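# Place the bottle upright in the shelf's lower compartment

## Task

Set the bottle standing on its base with the cap pointing up inside the shelving unit's lower compartment, so that all of its base rests on that compartment's floor behind the front lip. It must stay there by itself, not because the robot is holding it. Finally open the gripper and move the arm away.

## Robot and tools

Robot: a single arm with a two-finger parallel gripper. There are six joints, listed from base to hand with ranges in radians: waist -6.283 to 6.283, shoulder -2.304 to 2.304, elbow -4.224 to 0.061, forearm roll -6.283 to 6.283, wrist pitch -2.164 to 2.164, wrist roll -6.283 to 6.283. The base may sit at a slight tilt to the table, and any mounting block or post beneath it is treated as part of the arm.

Frame: every pose is in the scene frame. Its origin is on the table top straight below the arm's base, +z is up, and +y lies to the left for someone facing along +x. Positions are in metres. Orientations are quaternions written w first (qw, qx, qy, qz). In the gripper's own axes the fingers point along +z and close along y. end_effector_position is the spot between the pads when the fingers are shut, roughly 2 cm short of the tips. Closing pushes the tips about 10 mm farther along gripper +z.

A row is always 8 numbers: x, y, z, qw, qx, qy, qz, opening. The first seven are an absolute target pose for the gripper in the scene frame, not an offset. opening runs from -1 (closed) to +1 (fully open, 0.084 m).

execute_actions(actions): actions is a list of actions; each action is a list of 1 to 15 rows, and each row is played for one control step of 1/30 s. If fewer than 15 rows are given, the last row is repeated to fill the 15 steps. An empty list moves nothing and just reports state and images. An action is rejected when its target lies more than 0.6 m from the gripper's position at that action's start along any gripper axis; if the first action fails that check against the latest reported state, or any action is malformed, the entire call is rejected. To hold an orientation steady, put the same quaternion in every row instead of copying the reported one, which can drift.

move(target, speed, blocking): target is one 8-number row as above (an absolute pose plus opening). The hand follows a straight path toward it lasting 0.5 to 10 s; anything longer is cut at 10 s before arrival. speed is the path's top speed in m/s, 0.002 to 0.5, default 0.25; rotation is capped at twice that value in rad/s. Rotation takes the shorter direction. The opening is applied at the start. The path ignores obstacles, the hand lags and may deviate, and it can exceed speed, notably with the arm nearly straight. Faster contact means a harder hit, and aiming past a contact means more pressing. With blocking=false the result returns after 0.5 s while motion continues; until a result reports the end, further moves and execute_actions are refused, so use wait or stop. The result adds a "move:" line: done (settled near target), or off_target, moving, held, fault, plus limits. held as the ending means a check stopped the final step; limits=paced means the sent pose was clipped; limits=held means some steps were blocked, after which the arm may surge above speed. The distance to target is also given.

wait(seconds): 0 to 10 s of letting the scene run with the last command held; returns early if a running move finishes. stop(): brakes a running move; braking needs space, more when fast, and does not stop the fingers. zoom_image(camera, region): a closer look at the latest image from cam_head_left, cam_head_right or cam_wrist (each 672x504); region is [x0, y0, x1, y1] in pixels from the top-left, at most 504 by 504. finished_scene(scene): ends the current scene by its number after the last command has been held; irreversible, and it reports whether the goal was met. Replying without any tool call ends everything.

Control behaviour: each step the commanded pose is clipped to within 70 mm and 16 degrees of the measured pose, then damped inverse kinematics drives the joints, favouring position over orientation. A distant target can take several actions; after an action the arm only reaches the last clipped pose, so keep sending the remainder. Joint targets change at most 3.14 rad/s, take 0.16 s to get up to that rate, and all joints arrive together. The elbow will not fully straighten. Time keeps passing while you compose a reply, with the robot holding its last command.

Results: a state line with gripper position, quaternion and velocities (m/s, rad/s); the printed position may be off, more so at long reach. "Hand target" is the pose currently being driven toward. grip_measured is finger opening on the same -1..1 scale. execute_actions results list end_effector_position at some steps, with HELD where a row was partly held back; move and wait results lack these. "pose unreachable" means the clearance check changed or blocked the command.

Gripping: to hold something, keep commanding an opening well below grip_measured; the larger the gap, the firmer the squeeze, up to about 24 N per pad for objects up to roughly 6 cm wide. Sending the measured value back still grips lightly, less for wider items, which may slip. Closing fast can squeeze harder, even forcing the fingers open. Brief tugs may act on held objects.

Hazards: if contact torque reaches a joint's limit (N m: waist 57, shoulder 57, elbow 47.5, forearm roll 25.6, wrist pitch 18, wrist roll 18, held weight included), the arm halts, backs that joint off, waits 10 s and drops the rest of the call. Holding loads warms motors; MOTOR HOT appears at 65 °C and at 80 °C the brakes engage with an OVER-TEMPERATURE FAULT until cooled. Avoid dropping things, slips, slamming, hard impacts or heavy pushing, and never knock or set anything off the table. A stalled arm keeps pushing until given a new command.

Each tool is called by a JSON object that holds its "api" and its "payload".

## Session

{"api": "execute_actions", "payload": {"actions": []}}

Scene clock: 0.00 s.
end_effector_position=(+1.1310, +0.2142, +0.1765) grip_measured=+1.00 end_effector_quat_wxyz=(-0.188, +0.749, +0.134, +0.621) end_effector_velocity=(+0.000, +0.001, +0.000) end_effector_angular_velocity=(+0.001, -0.001, +0.001)
Joint positions: [-0.14  -1.295 -2.404  2.722 -1.075 -2.171  0.084]
Joint velocities: [ 0.     0.    -0.     0.    -0.001  0.     0.   ]
Hand target: +1.131, +0.214, +0.176; -0.188, +0.749, +0.134, +0.621

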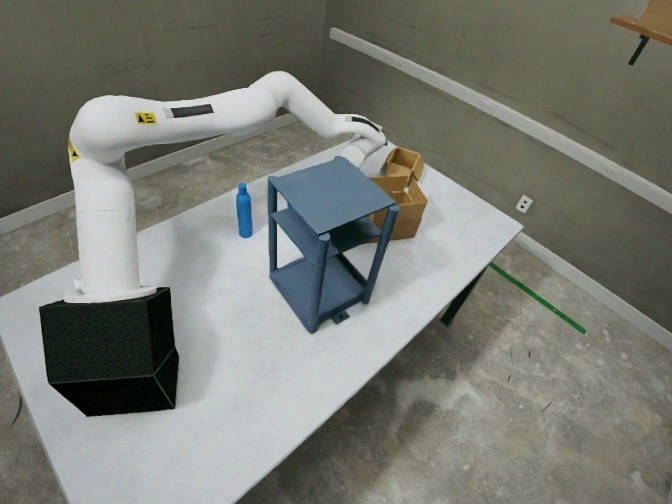

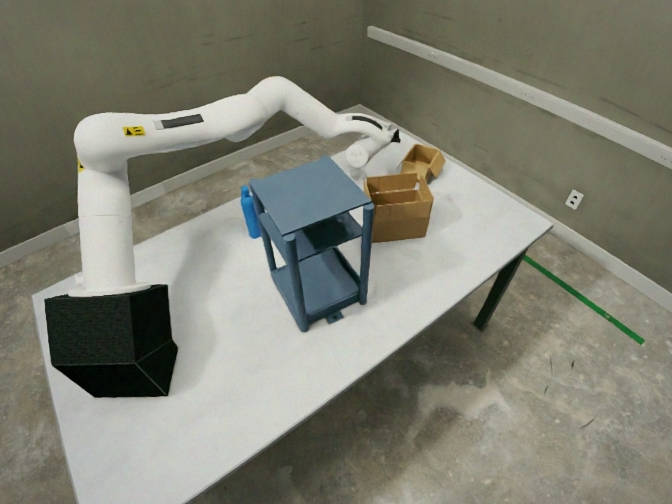

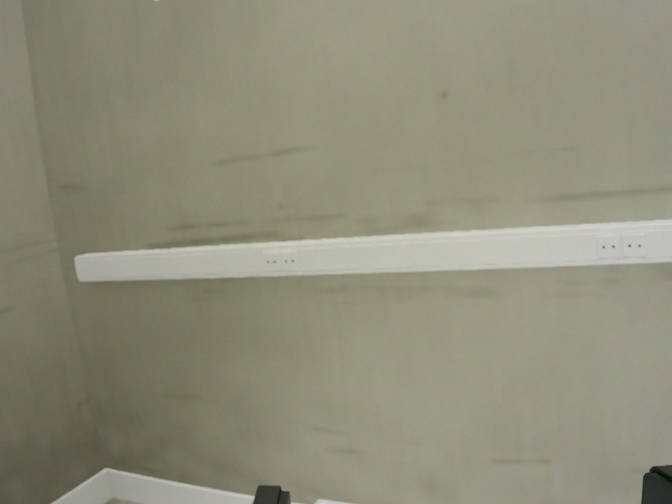

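{"api": "move", "payload": {"target": [0.9,0.35,0.55,-0.1,0.95,0.07,0.3,1]}}

{"api": "move", "payload": {"target": [0.5,0.3,0.6,0,1,0,0,1]}}

Scene clock: 6.20 s.
end_effector_position=(+0.9002, +0.3483, +0.5503) grip_measured=+1.00 end_effector_quat_wxyz=(-0.099, +0.946, +0.069, +0.300) end_effector_velocity=(-0.001, +0.003, +0.004) end_effector_angular_velocity=(-0.003, -0.002, +0.003)
Joint positions: [-0.482 -0.101 -1.521  1.426 -1.    -0.957  0.084]
Joint velocities: [-0.002  0.004 -0.005 -0.006 -0.003  0.006  0.   ]
Hand target: +0.900, +0.349, +0.551; -0.099, +0.946, +0.069, +0.300
Off the commanded pose: 0.002 m, 0 deg.
move: done

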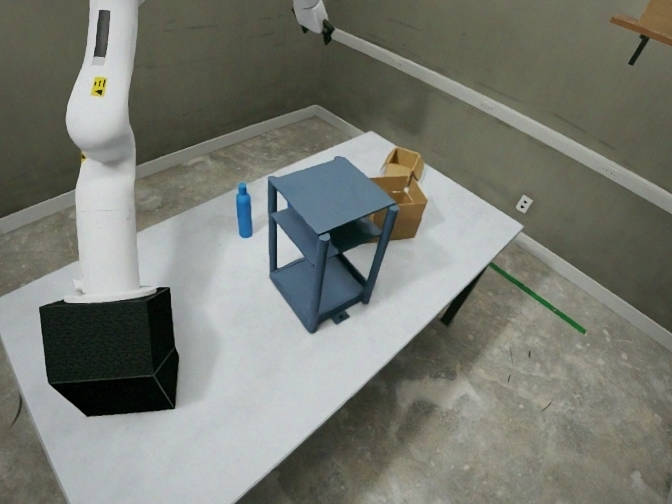

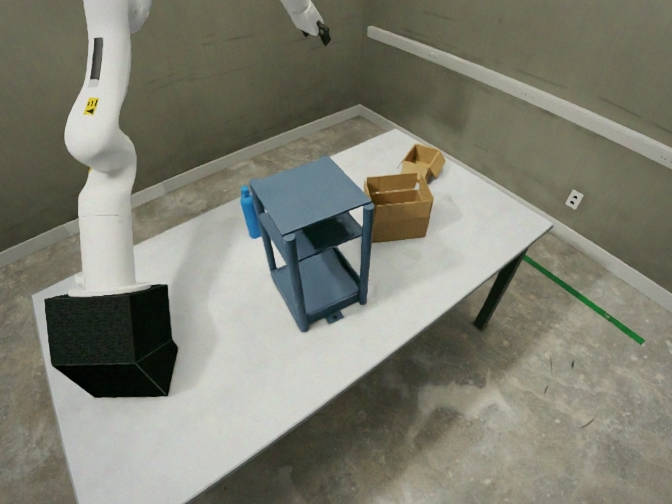

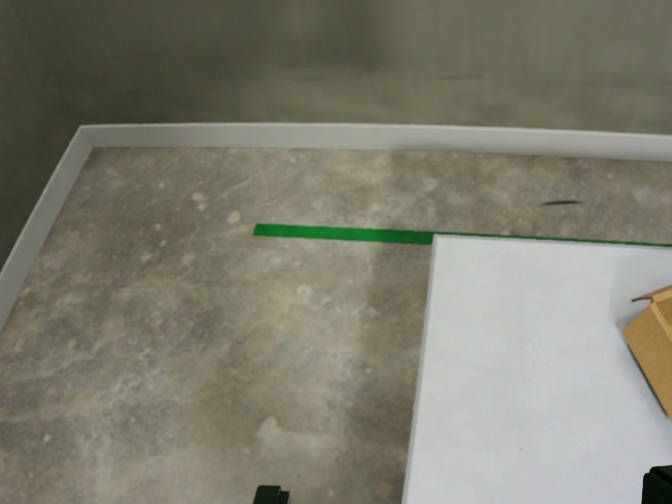

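Scene clock: 8.30 s.
end_effector_position=(+0.5004, +0.2990, +0.6004) grip_measured=+1.00 end_effector_quat_wxyz=(+0.001, +1.000, +0.000, +0.000) end_effector_velocity=(-0.001, +0.000, +0.000) end_effector_angular_velocity=(+0.000, +0.002, +0.001)
Joint positions: [-0.964  0.488 -0.957  0.766 -1.675 -0.873  0.084]
Joint velocities: [-0.003  0.002  0.001 -0.002 -0.004 -0.002 -0.   ]
Hand target: +0.500, +0.299, +0.600; +0.001, +1.000, +0.000, +0.000
Off the commanded pose: 0.001 m, 0 deg.
move: done

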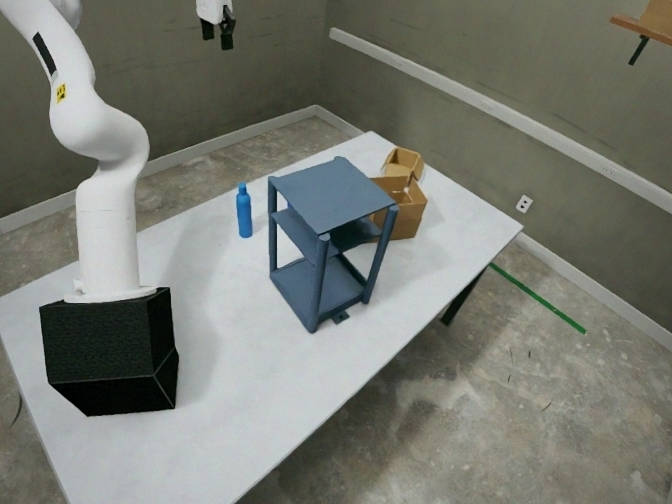

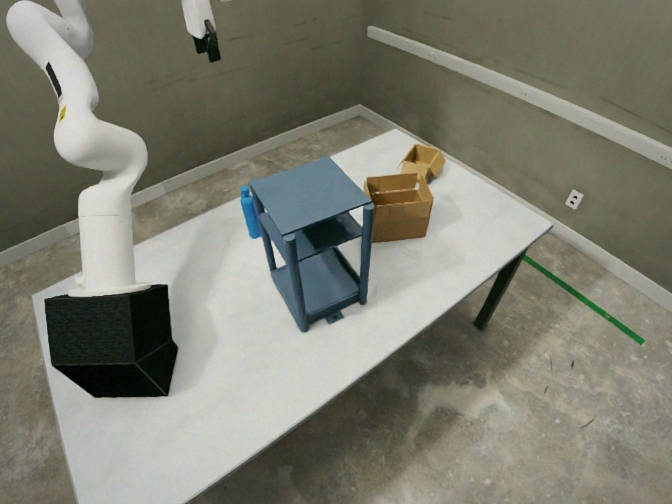

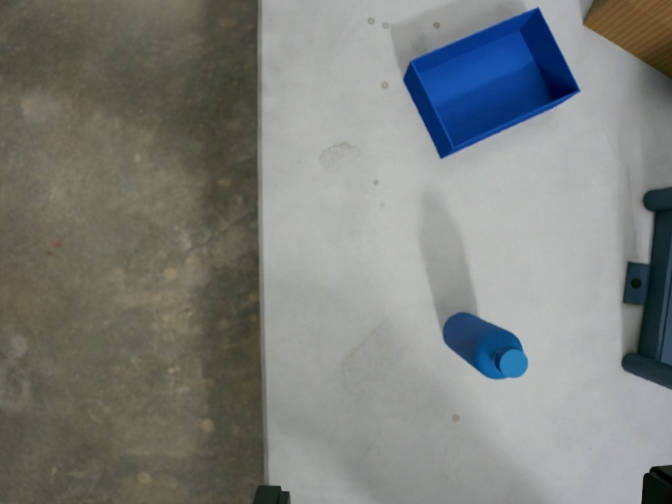

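{"api": "move", "payload": {"target": [0.42,0.05,0.6,0,1,0,0,1]}}

{"api": "zoom_image", "payload": {"camera": "cam_head_left", "region": [200,130,440,350]}}

Scene clock: 12.03 s.
end_effector_position=(+0.4206, +0.0503, +0.6000) grip_measured=+1.00 end_effector_quat_wxyz=(+0.000, +1.000, +0.000, -0.001) end_effector_velocity=(-0.001, -0.002, -0.001) end_effector_angular_velocity=(-0.002, +0.000, -0.002)
Joint positions: [-1.34   0.073 -0.869  0.607 -1.512 -1.461  0.084]
Joint velocities: [-0.001 -0.004  0.    -0.001  0.005 -0.001 -0.   ]
Hand target: +0.420, +0.050, +0.600; -0.000, +1.000, +0.000, -0.001
Off the commanded pose: 0.001 m, 0 deg.
move: done

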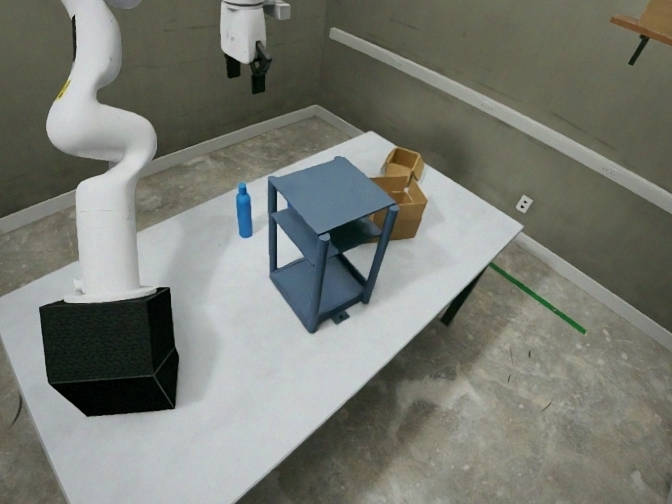

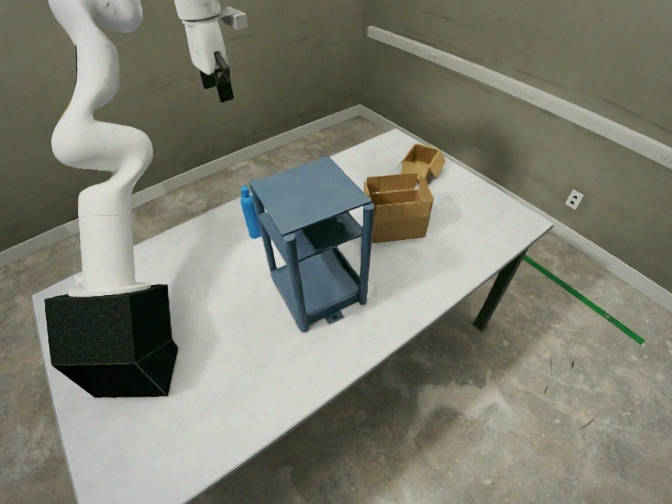

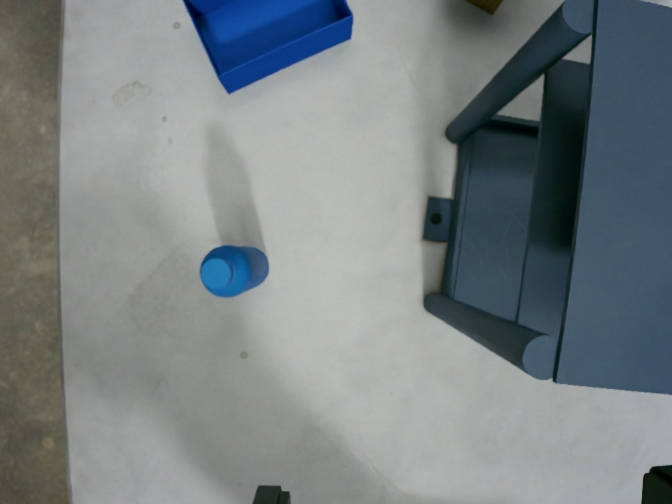

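Region (200, 130, 440, 350) of cam_head_left's 672x504 image, scaled by 2.100, with more detail than that image has; it fills the top 462 rows of this view, and the rest is white.

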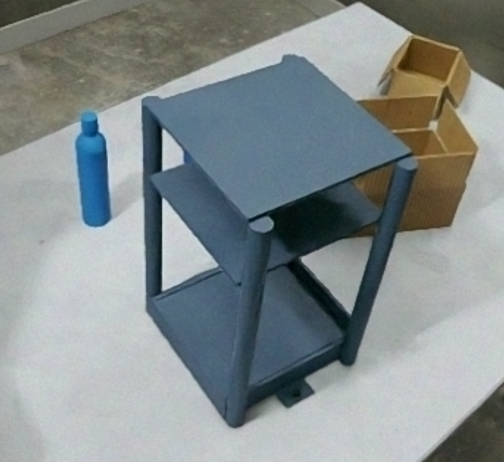

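{"api": "move", "payload": {"target": [0.47,0.36,0.4,0.4,0.6,-0.6,0.4,1]}}

{"api": "move", "payload": {"target": [0.47,0.34,0.11,0.5,0.5,-0.5,0.5,1]}}

Scene clock: 22.27 s.
end_effector_position=(+0.4694, +0.3603, +0.4006) grip_measured=+1.00 end_effector_quat_wxyz=(+0.390, +0.589, -0.589, +0.393) end_effector_velocity=(-0.001, +0.000, -0.000) end_effector_angular_velocity=(-0.006, -0.000, -0.003)
Joint positions: [ 0.695  0.29  -0.898 -0.597 -1.408  2.784  0.084]
Joint velocities: [ 0.002 -0.004 -0.001  0.001 -0.006  0.004 -0.   ]
Hand target: +0.469, +0.360, +0.400; +0.390, +0.589, -0.589, +0.393
Off the commanded pose: 0.001 m, 0 deg.
move: done; limits=paced

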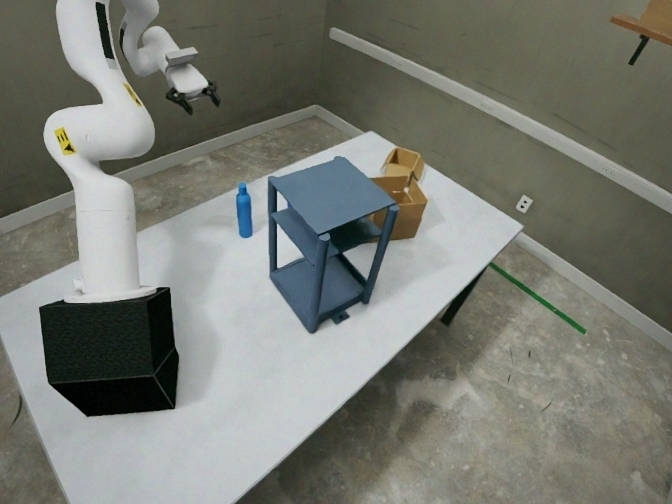

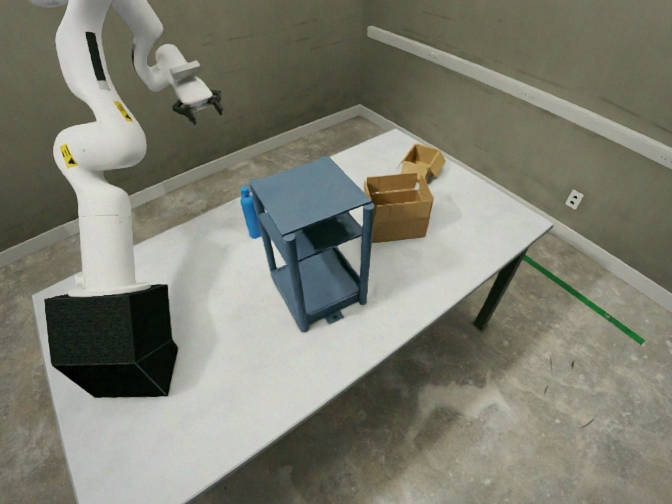

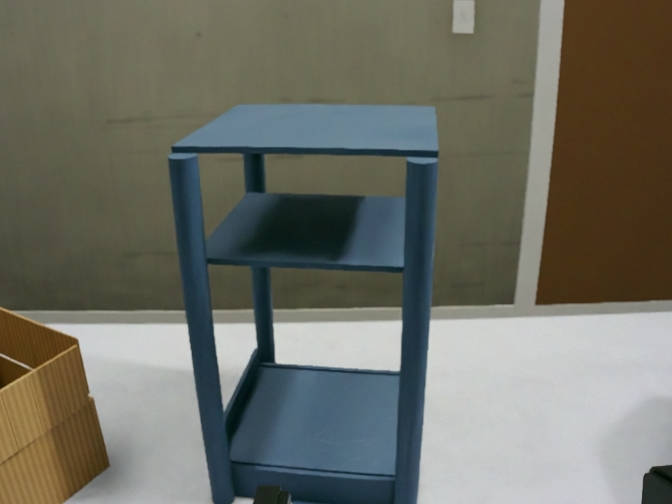

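Scene clock: 23.90 s.
end_effector_position=(+0.4697, +0.3407, +0.1104) grip_measured=+1.00 end_effector_quat_wxyz=(+0.500, +0.500, -0.500, +0.500) end_effector_velocity=(-0.001, -0.001, -0.002) end_effector_angular_velocity=(-0.006, +0.002, -0.001)
Joint positions: [ 0.776 -0.618 -1.309 -0.669 -1.442  3.147  0.084]
Joint velocities: [-0.    -0.007 -0.002  0.001 -0.002  0.    -0.   ]
Hand target: +0.470, +0.340, +0.110; +0.500, +0.500, -0.500, +0.500
Off the commanded pose: 0.001 m, 0 deg.
move: done

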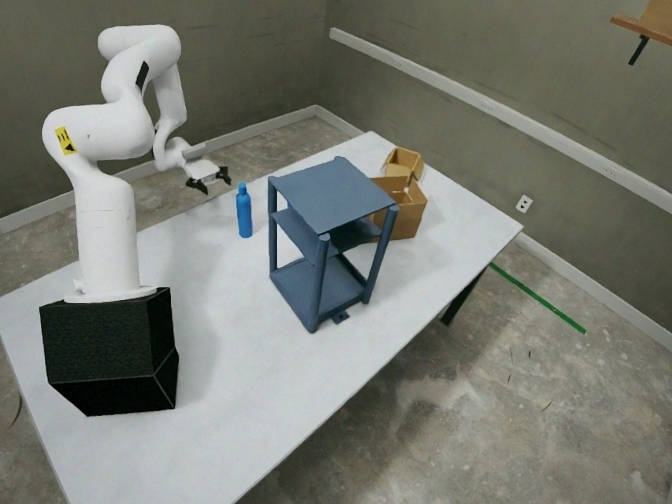

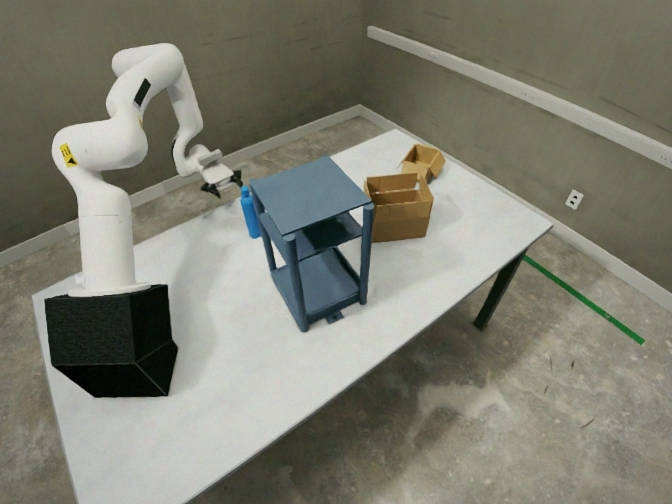

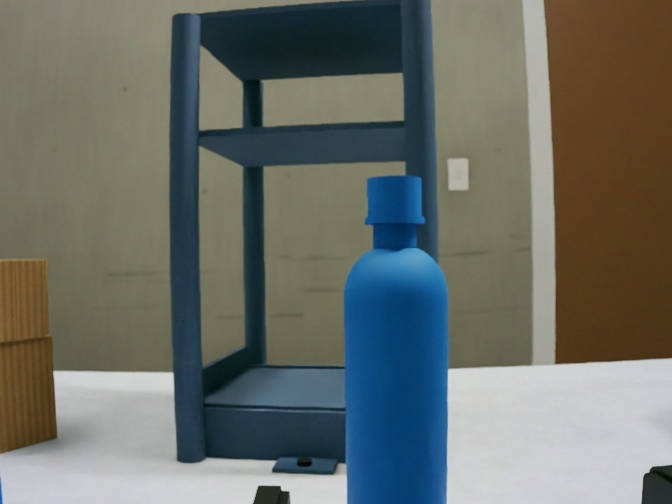

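{"api": "move", "payload": {"target": [0.472,0.178,0.11,0.5,0.5,-0.5,0.5,1], "speed": 0.12}}

Scene clock: 27.93 s.
end_effector_position=(+0.4723, +0.1783, +0.1097) grip_measured=+1.00 end_effector_quat_wxyz=(+0.500, +0.500, -0.500, +0.500) end_effector_velocity=(-0.000, -0.002, +0.000) end_effector_angular_velocity=(-0.002, +0.001, -0.000)
Joint positions: [ 0.587 -0.626 -1.05  -0.86  -1.18   3.262  0.084]
Joint velocities: [-0.002 -0.002  0.002 -0.002  0.001  0.001 -0.   ]
Hand target: +0.472, +0.178, +0.110; +0.500, +0.500, -0.500, +0.500
Off the commanded pose: 0.001 m, 0 deg.
move: done

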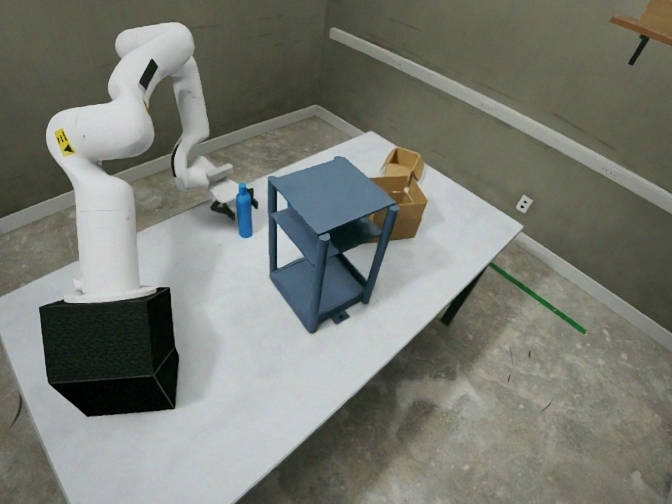

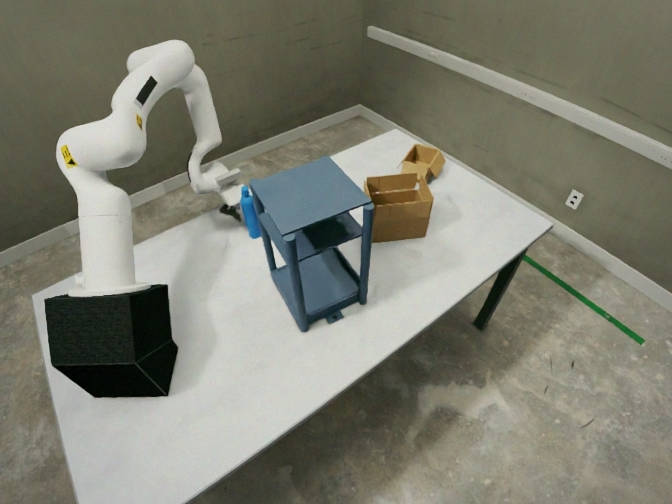

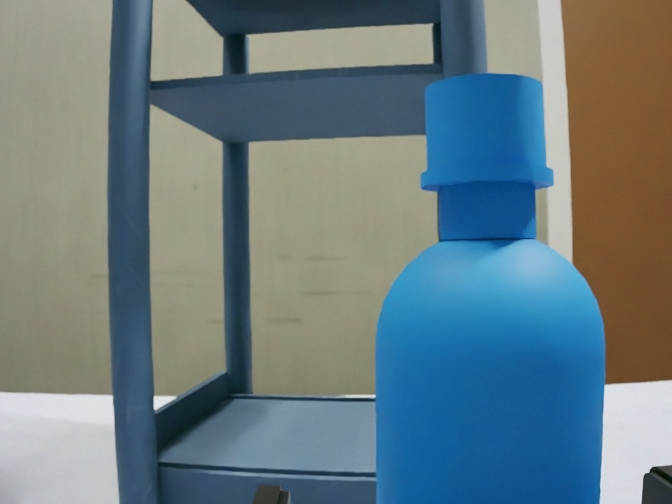

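{"api": "execute_actions", "payload": {"actions": [[[0.47,0.172,0.11,0.5,0.5,-0.5,0.5,1],[0.469,0.165,0.11,0.5,0.5,-0.5,0.5,1]],[[0.469,0.165,0.11,0.5,0.5,-0.5,0.5,0.25]],[[0.469,0.165,0.11,0.5,0.5,-0.5,0.5,-0.5]]]}}

{"api": "move", "payload": {"target": [0.475,0.155,0.163,0.5,0.5,-0.5,0.5,-0.5], "speed": 0.1}}

{"api": "move", "payload": {"target": [0.525,0.0,0.163,0.5,0.5,-0.5,0.5,-0.5], "speed": 0.12}}

{"api": "zoom_image", "payload": {"camera": "cam_head_left", "region": [200,130,440,350]}}

Scene clock: 32.73 s.
end_effector_position=(+0.4690, +0.1650, +0.1100) grip_measured=+0.08 end_effector_quat_wxyz=(+0.500, +0.500, -0.500, +0.500) end_effector_velocity=(-0.000, +0.000, +0.000) end_effector_angular_velocity=(-0.002, +0.002, +0.001)
Joint positions: [ 0.573 -0.631 -1.028 -0.88  -1.159  3.28   0.048]
Joint velocities: [ 0.001 -0.     0.001 -0.001 -0.002 -0.001 -0.   ]
Hand target: +0.469, +0.165, +0.110; +0.500, +0.500, -0.500, +0.500
Off the commanded pose: 0.000 m, 0 deg.
Step readings (end_effector_position; steps 1 to 15: 1st action; 16 to 30: 2nd action; 31 to 45: 3rd action):
0: (+0.4723, +0.1781, +0.1098)
1: (+0.4722, +0.1780, +0.1097)
2: (+0.4720, +0.1772, +0.1097)
4: (+0.4702, +0.1705, +0.1099)
8: (+0.4689, +0.1651, +0.1101)
15: (+0.4691, +0.1651, +0.1100)
16: (+0.4691, +0.1651, +0.1100)
17: (+0.4690, +0.1651, +0.1100)
19: (+0.4690, +0.1650, +0.1100)
23: (+0.4690, +0.1650, +0.1100)
30: (+0.4690, +0.1650, +0.1100)
31: (+0.4690, +0.1650, +0.1100)
32: (+0.4691, +0.1650, +0.1100)
34: (+0.4690, +0.1650, +0.1100)
38: (+0.4690, +0.1650, +0.1100)
45: end_effector_position above

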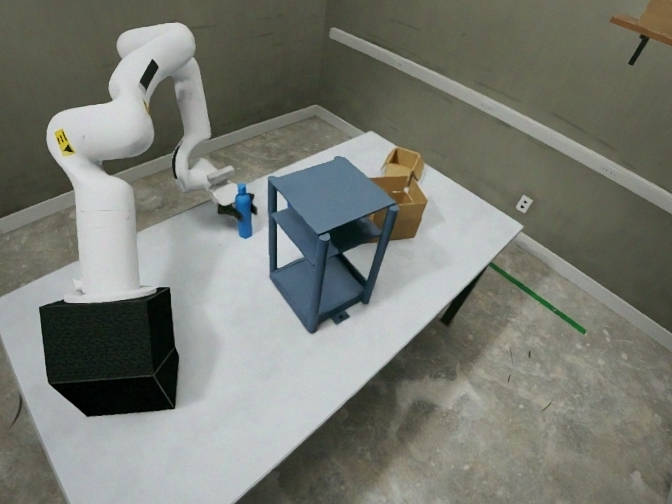

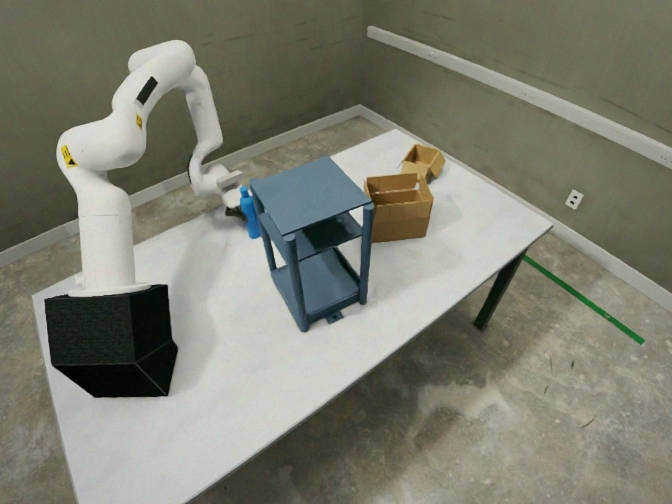

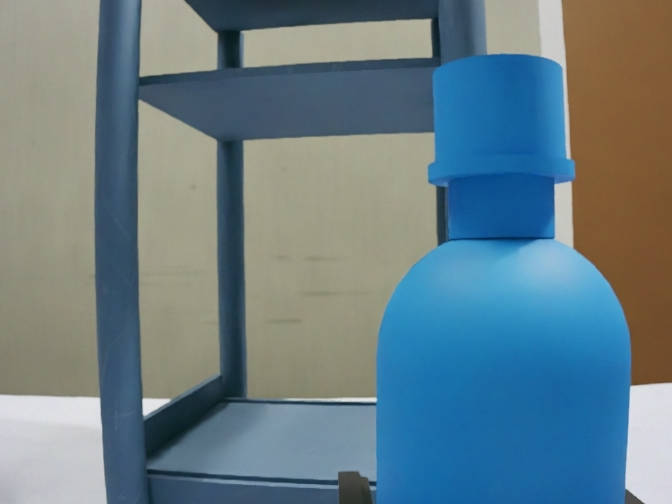

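Scene clock: 33.63 s.
end_effector_position=(+0.4750, +0.1549, +0.1628) grip_measured=+0.08 end_effector_quat_wxyz=(+0.500, +0.500, -0.500, +0.500) end_effector_velocity=(-0.000, +0.000, +0.000) end_effector_angular_velocity=(+0.002, +0.001, +0.001)
Joint positions: [ 0.528 -0.502 -0.92  -0.91  -1.158  3.25   0.048]
Joint velocities: [ 0.001  0.003  0.002 -0.001  0.001 -0.001 -0.   ]
Hand target: +0.475, +0.155, +0.163; +0.500, +0.500, -0.500, +0.500
Off the commanded pose: 0.000 m, 0 deg.
move: done

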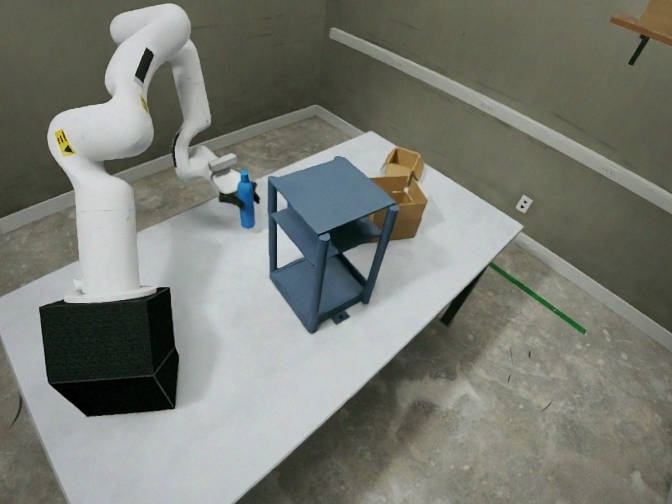

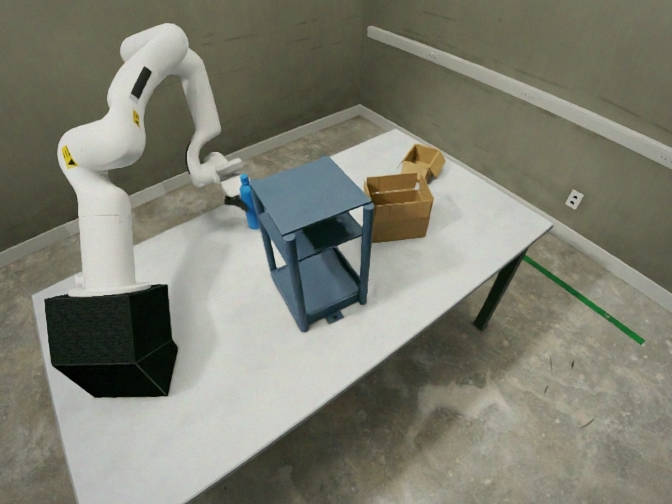

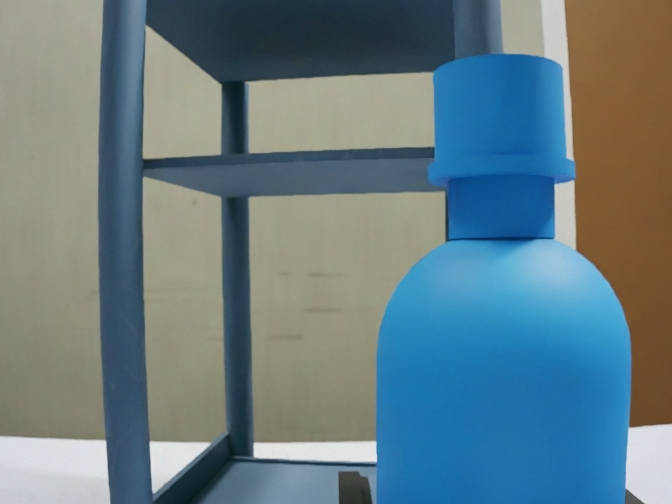

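Scene clock: 35.37 s.
end_effector_position=(+0.5253, +0.0005, +0.1626) grip_measured=+0.08 end_effector_quat_wxyz=(+0.500, +0.500, -0.500, +0.500) end_effector_velocity=(+0.000, -0.001, +0.001) end_effector_angular_velocity=(-0.002, -0.000, -0.000)
Joint positions: [ 0.234 -0.651 -0.929 -1.226 -1.003  3.334  0.048]
Joint velocities: [-0.002 -0.001 -0.001 -0.002 -0.001  0.001 -0.   ]
Hand target: +0.525, +0.000, +0.163; +0.500, +0.500, -0.500, +0.500
Off the commanded pose: 0.001 m, 0 deg.
move: done

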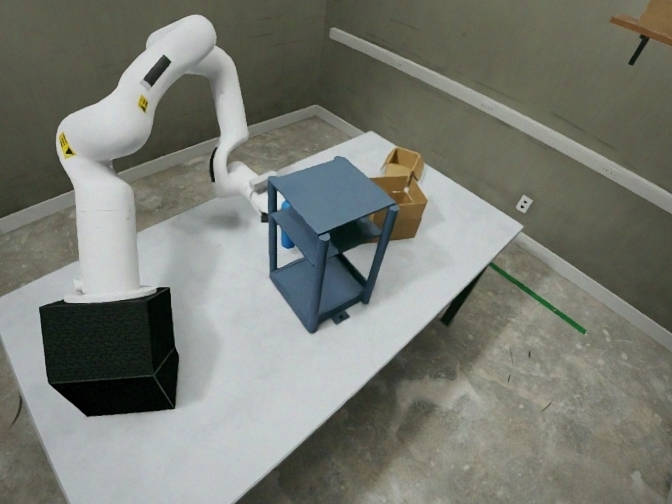

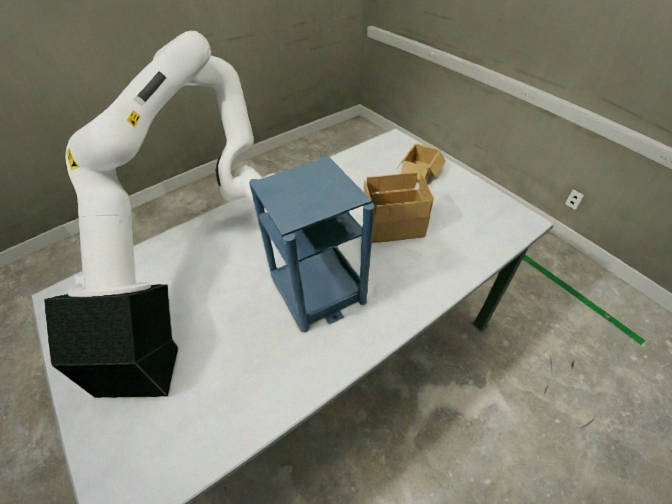

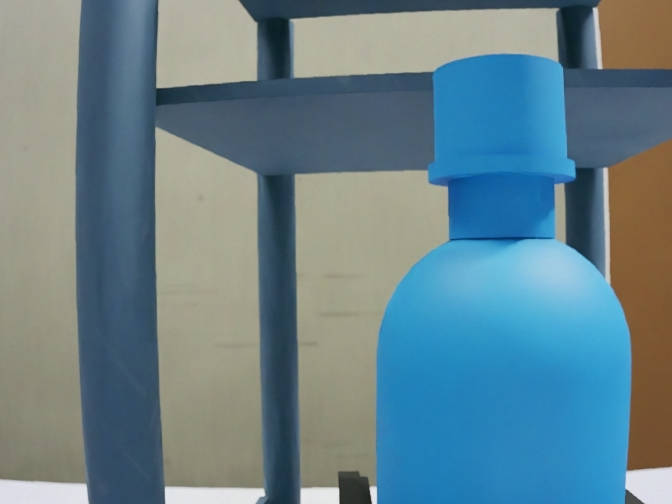

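Region (200, 130, 440, 350) of cam_head_left's 672x504 image, scaled by 2.100, with more detail than that image has; it fills the top 462 rows of this view, and the rest is white.

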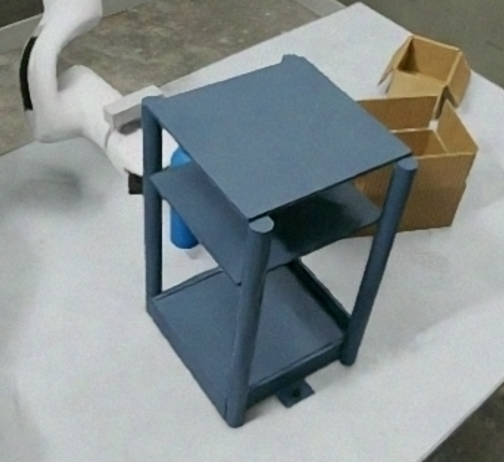

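{"api": "move", "payload": {"target": [0.525,-0.125,0.168,0.5,0.5,-0.5,0.5,-0.5], "speed": 0.06}}

{"api": "move", "payload": {"target": [0.525,-0.125,0.152,0.5,0.5,-0.5,0.5,-0.5], "speed": 0.02}}

{"api": "zoom_image", "payload": {"camera": "cam_head_left", "region": [250,200,390,340]}}

Scene clock: 40.50 s.
end_effector_position=(+0.5253, -0.1248, +0.1678) grip_measured=+0.08 end_effector_quat_wxyz=(+0.500, +0.500, -0.500, +0.500) end_effector_velocity=(-0.000, -0.001, +0.001) end_effector_angular_velocity=(-0.002, +0.000, -0.001)
Joint positions: [ 0.025 -0.802 -0.945 -1.516 -0.933  3.483  0.048]
Joint velocities: [-0.002 -0.001  0.    -0.001 -0.001  0.001 -0.   ]
Hand target: +0.525, -0.125, +0.168; +0.500, +0.500, -0.500, +0.500
Off the commanded pose: 0.000 m, 0 deg.
move: done

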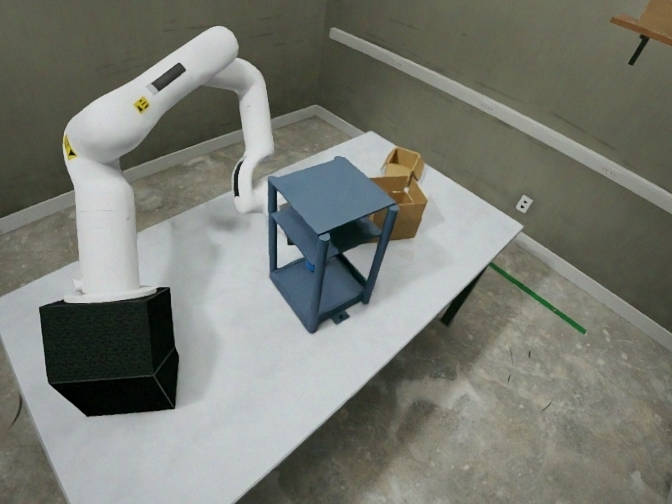

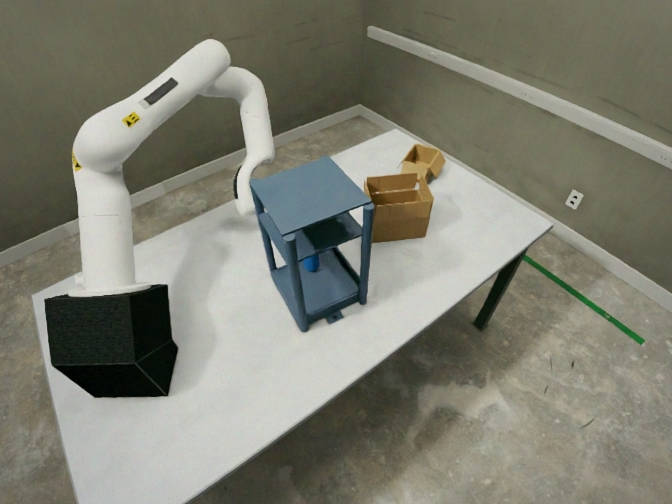

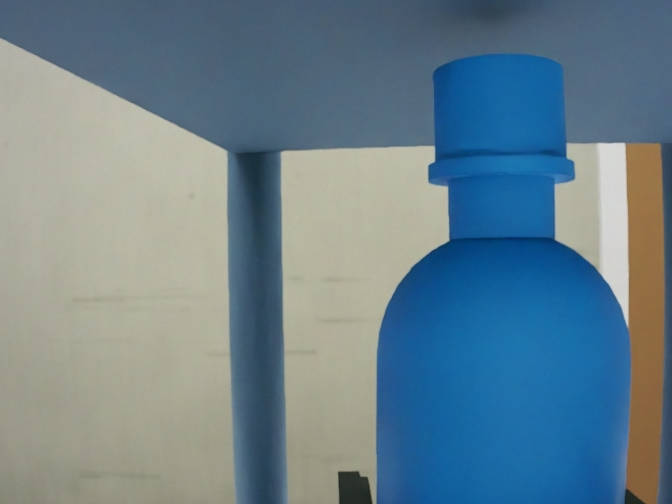

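Scene clock: 41.50 s.
end_effector_position=(+0.5255, -0.1250, +0.1532) grip_measured=+0.08 end_effector_quat_wxyz=(+0.500, +0.499, -0.499, +0.501) end_effector_velocity=(-0.000, +0.000, -0.002) end_effector_angular_velocity=(+0.004, -0.001, -0.001)
Joint positions: [ 0.042 -0.837 -0.975 -1.503 -0.939  3.49   0.048]
Joint velocities: [ 0.002 -0.003 -0.003  0.001  0.004  0.001 -0.   ]
Hand target: +0.525, -0.125, +0.152; +0.500, +0.500, -0.500, +0.500
Off the commanded pose: 0.001 m, 0 deg.
move: done

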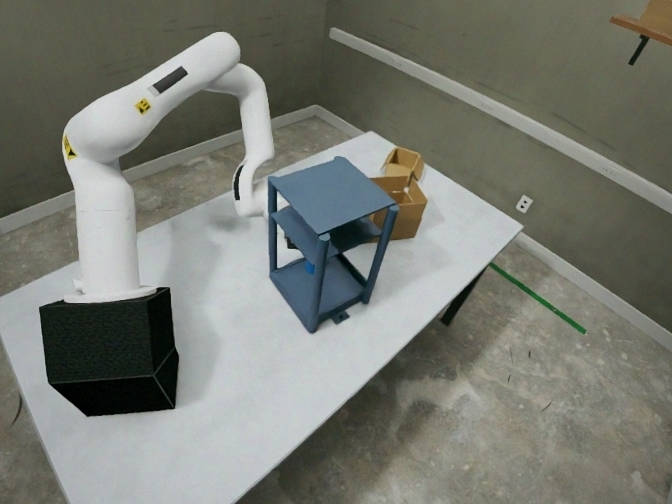

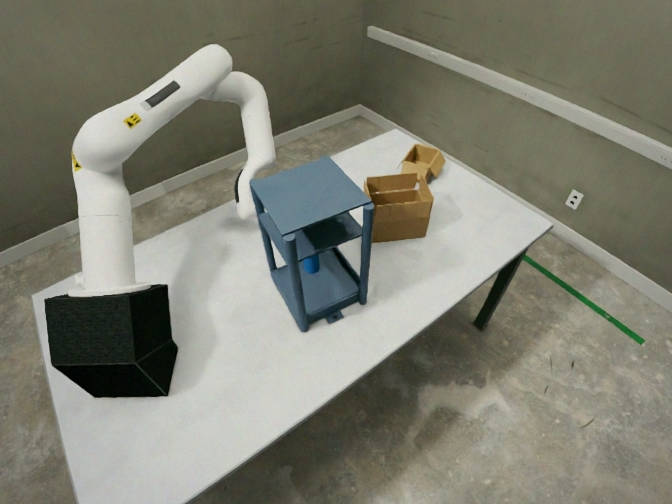

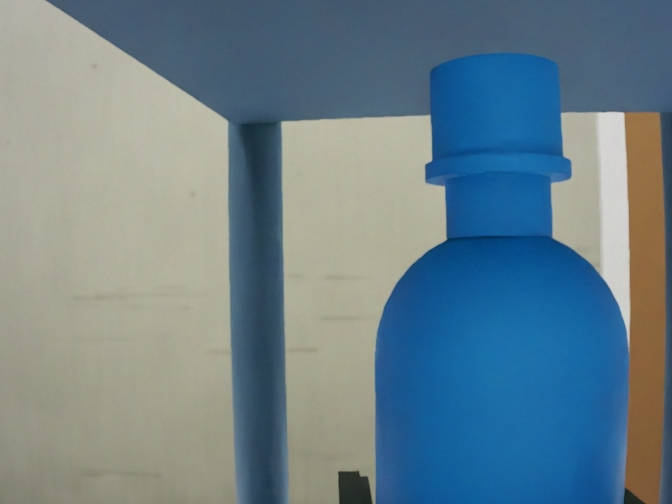

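Region (250, 200, 390, 340) of cam_head_left's 672x504 image, scaled by 3.600, with more detail than that image has.

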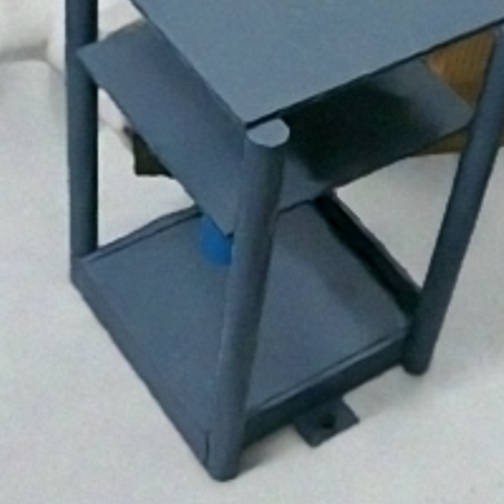

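Touched down.

{"api": "move", "payload": {"target": [0.525,-0.125,0.154,0.5,0.5,-0.5,0.5,0.7]}}

{"api": "move", "payload": {"target": [0.525,0.2,0.16,0.5,0.5,-0.5,0.5,0.7], "speed": 0.2}}

Scene clock: 48.67 s.
end_effector_position=(+0.5250, -0.1250, +0.1539) grip_measured=+0.70 end_effector_quat_wxyz=(+0.500, +0.500, -0.500, +0.500) end_effector_velocity=(-0.000, -0.000, +0.000) end_effector_angular_velocity=(-0.002, +0.000, +0.001)
Joint positions: [ 0.04  -0.834 -0.971 -1.505 -0.935  3.49   0.073]
Joint velocities: [ 0.    -0.001  0.001 -0.    -0.002  0.001 -0.   ]
Hand target: +0.525, -0.125, +0.154; +0.500, +0.500, -0.500, +0.500
Off the commanded pose: 0.000 m, 0 deg.
move: done

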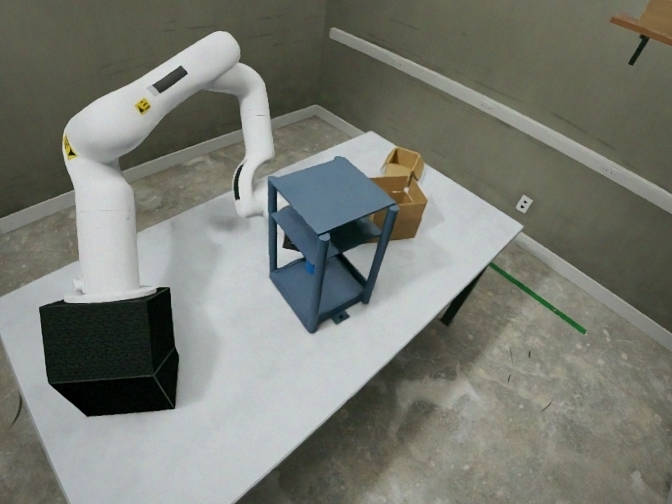

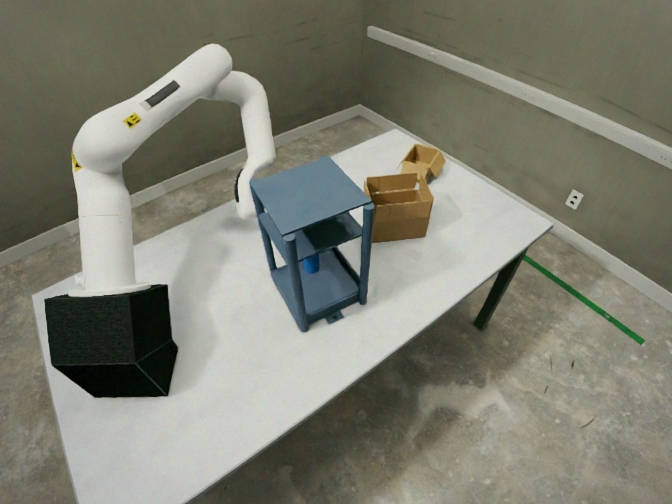

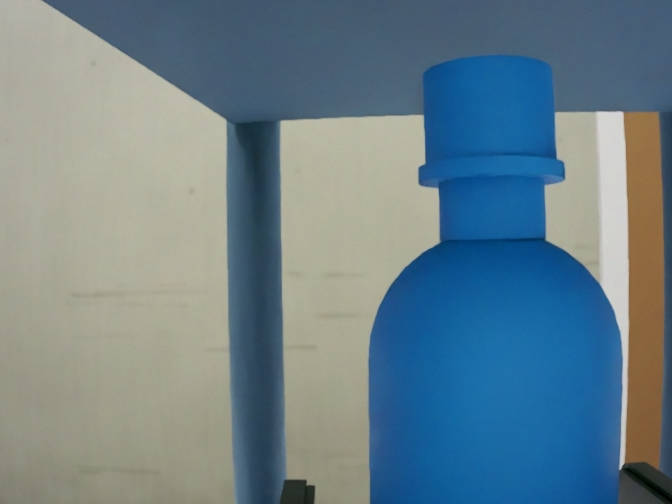

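Scene clock: 50.70 s.
end_effector_position=(+0.5244, +0.1994, +0.1606) grip_measured=+0.70 end_effector_quat_wxyz=(+0.500, +0.500, -0.500, +0.500) end_effector_velocity=(+0.001, +0.001, -0.000) end_effector_angular_velocity=(-0.000, -0.001, -0.000)
Joint positions: [ 0.53  -0.518 -1.079 -0.866 -1.249  3.133  0.073]
Joint velocities: [ 0.001 -0.    -0.003  0.002 -0.002 -0.001 -0.   ]
Hand target: +0.524, +0.200, +0.161; +0.500, +0.500, -0.500, +0.500
Off the commanded pose: 0.001 m, 0 deg.
move: done

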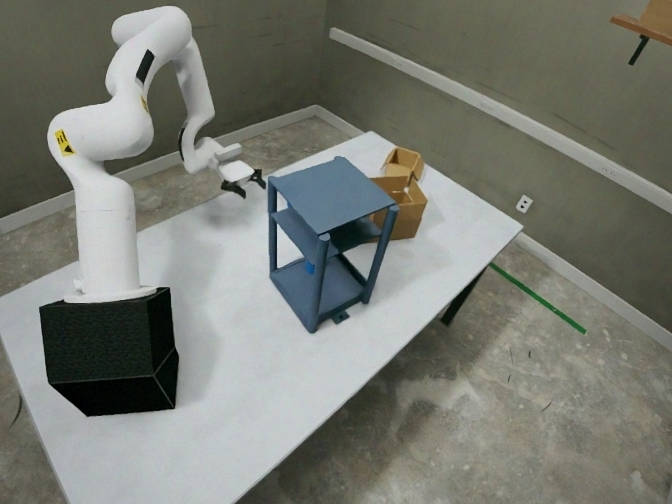

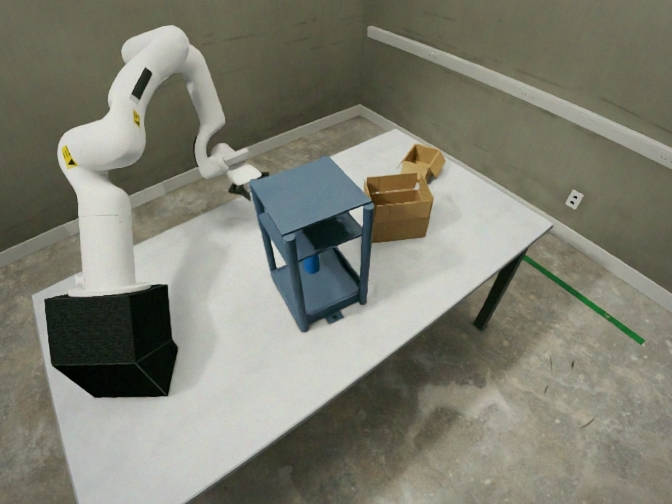

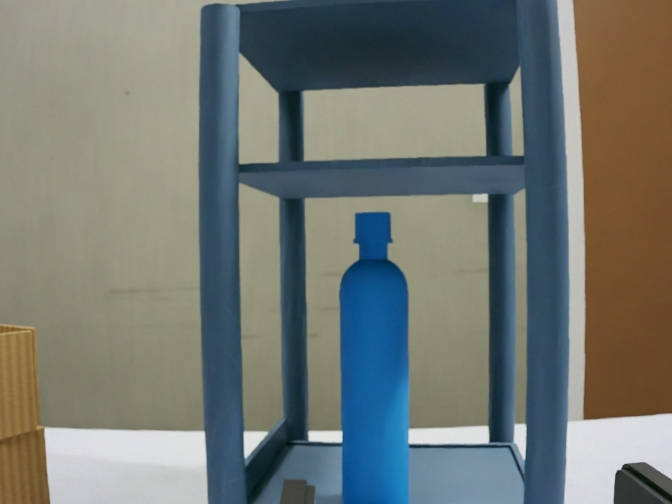

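{"api": "finished_scene", "payload": {"scene": 1}}

The scene is finished: the task was done.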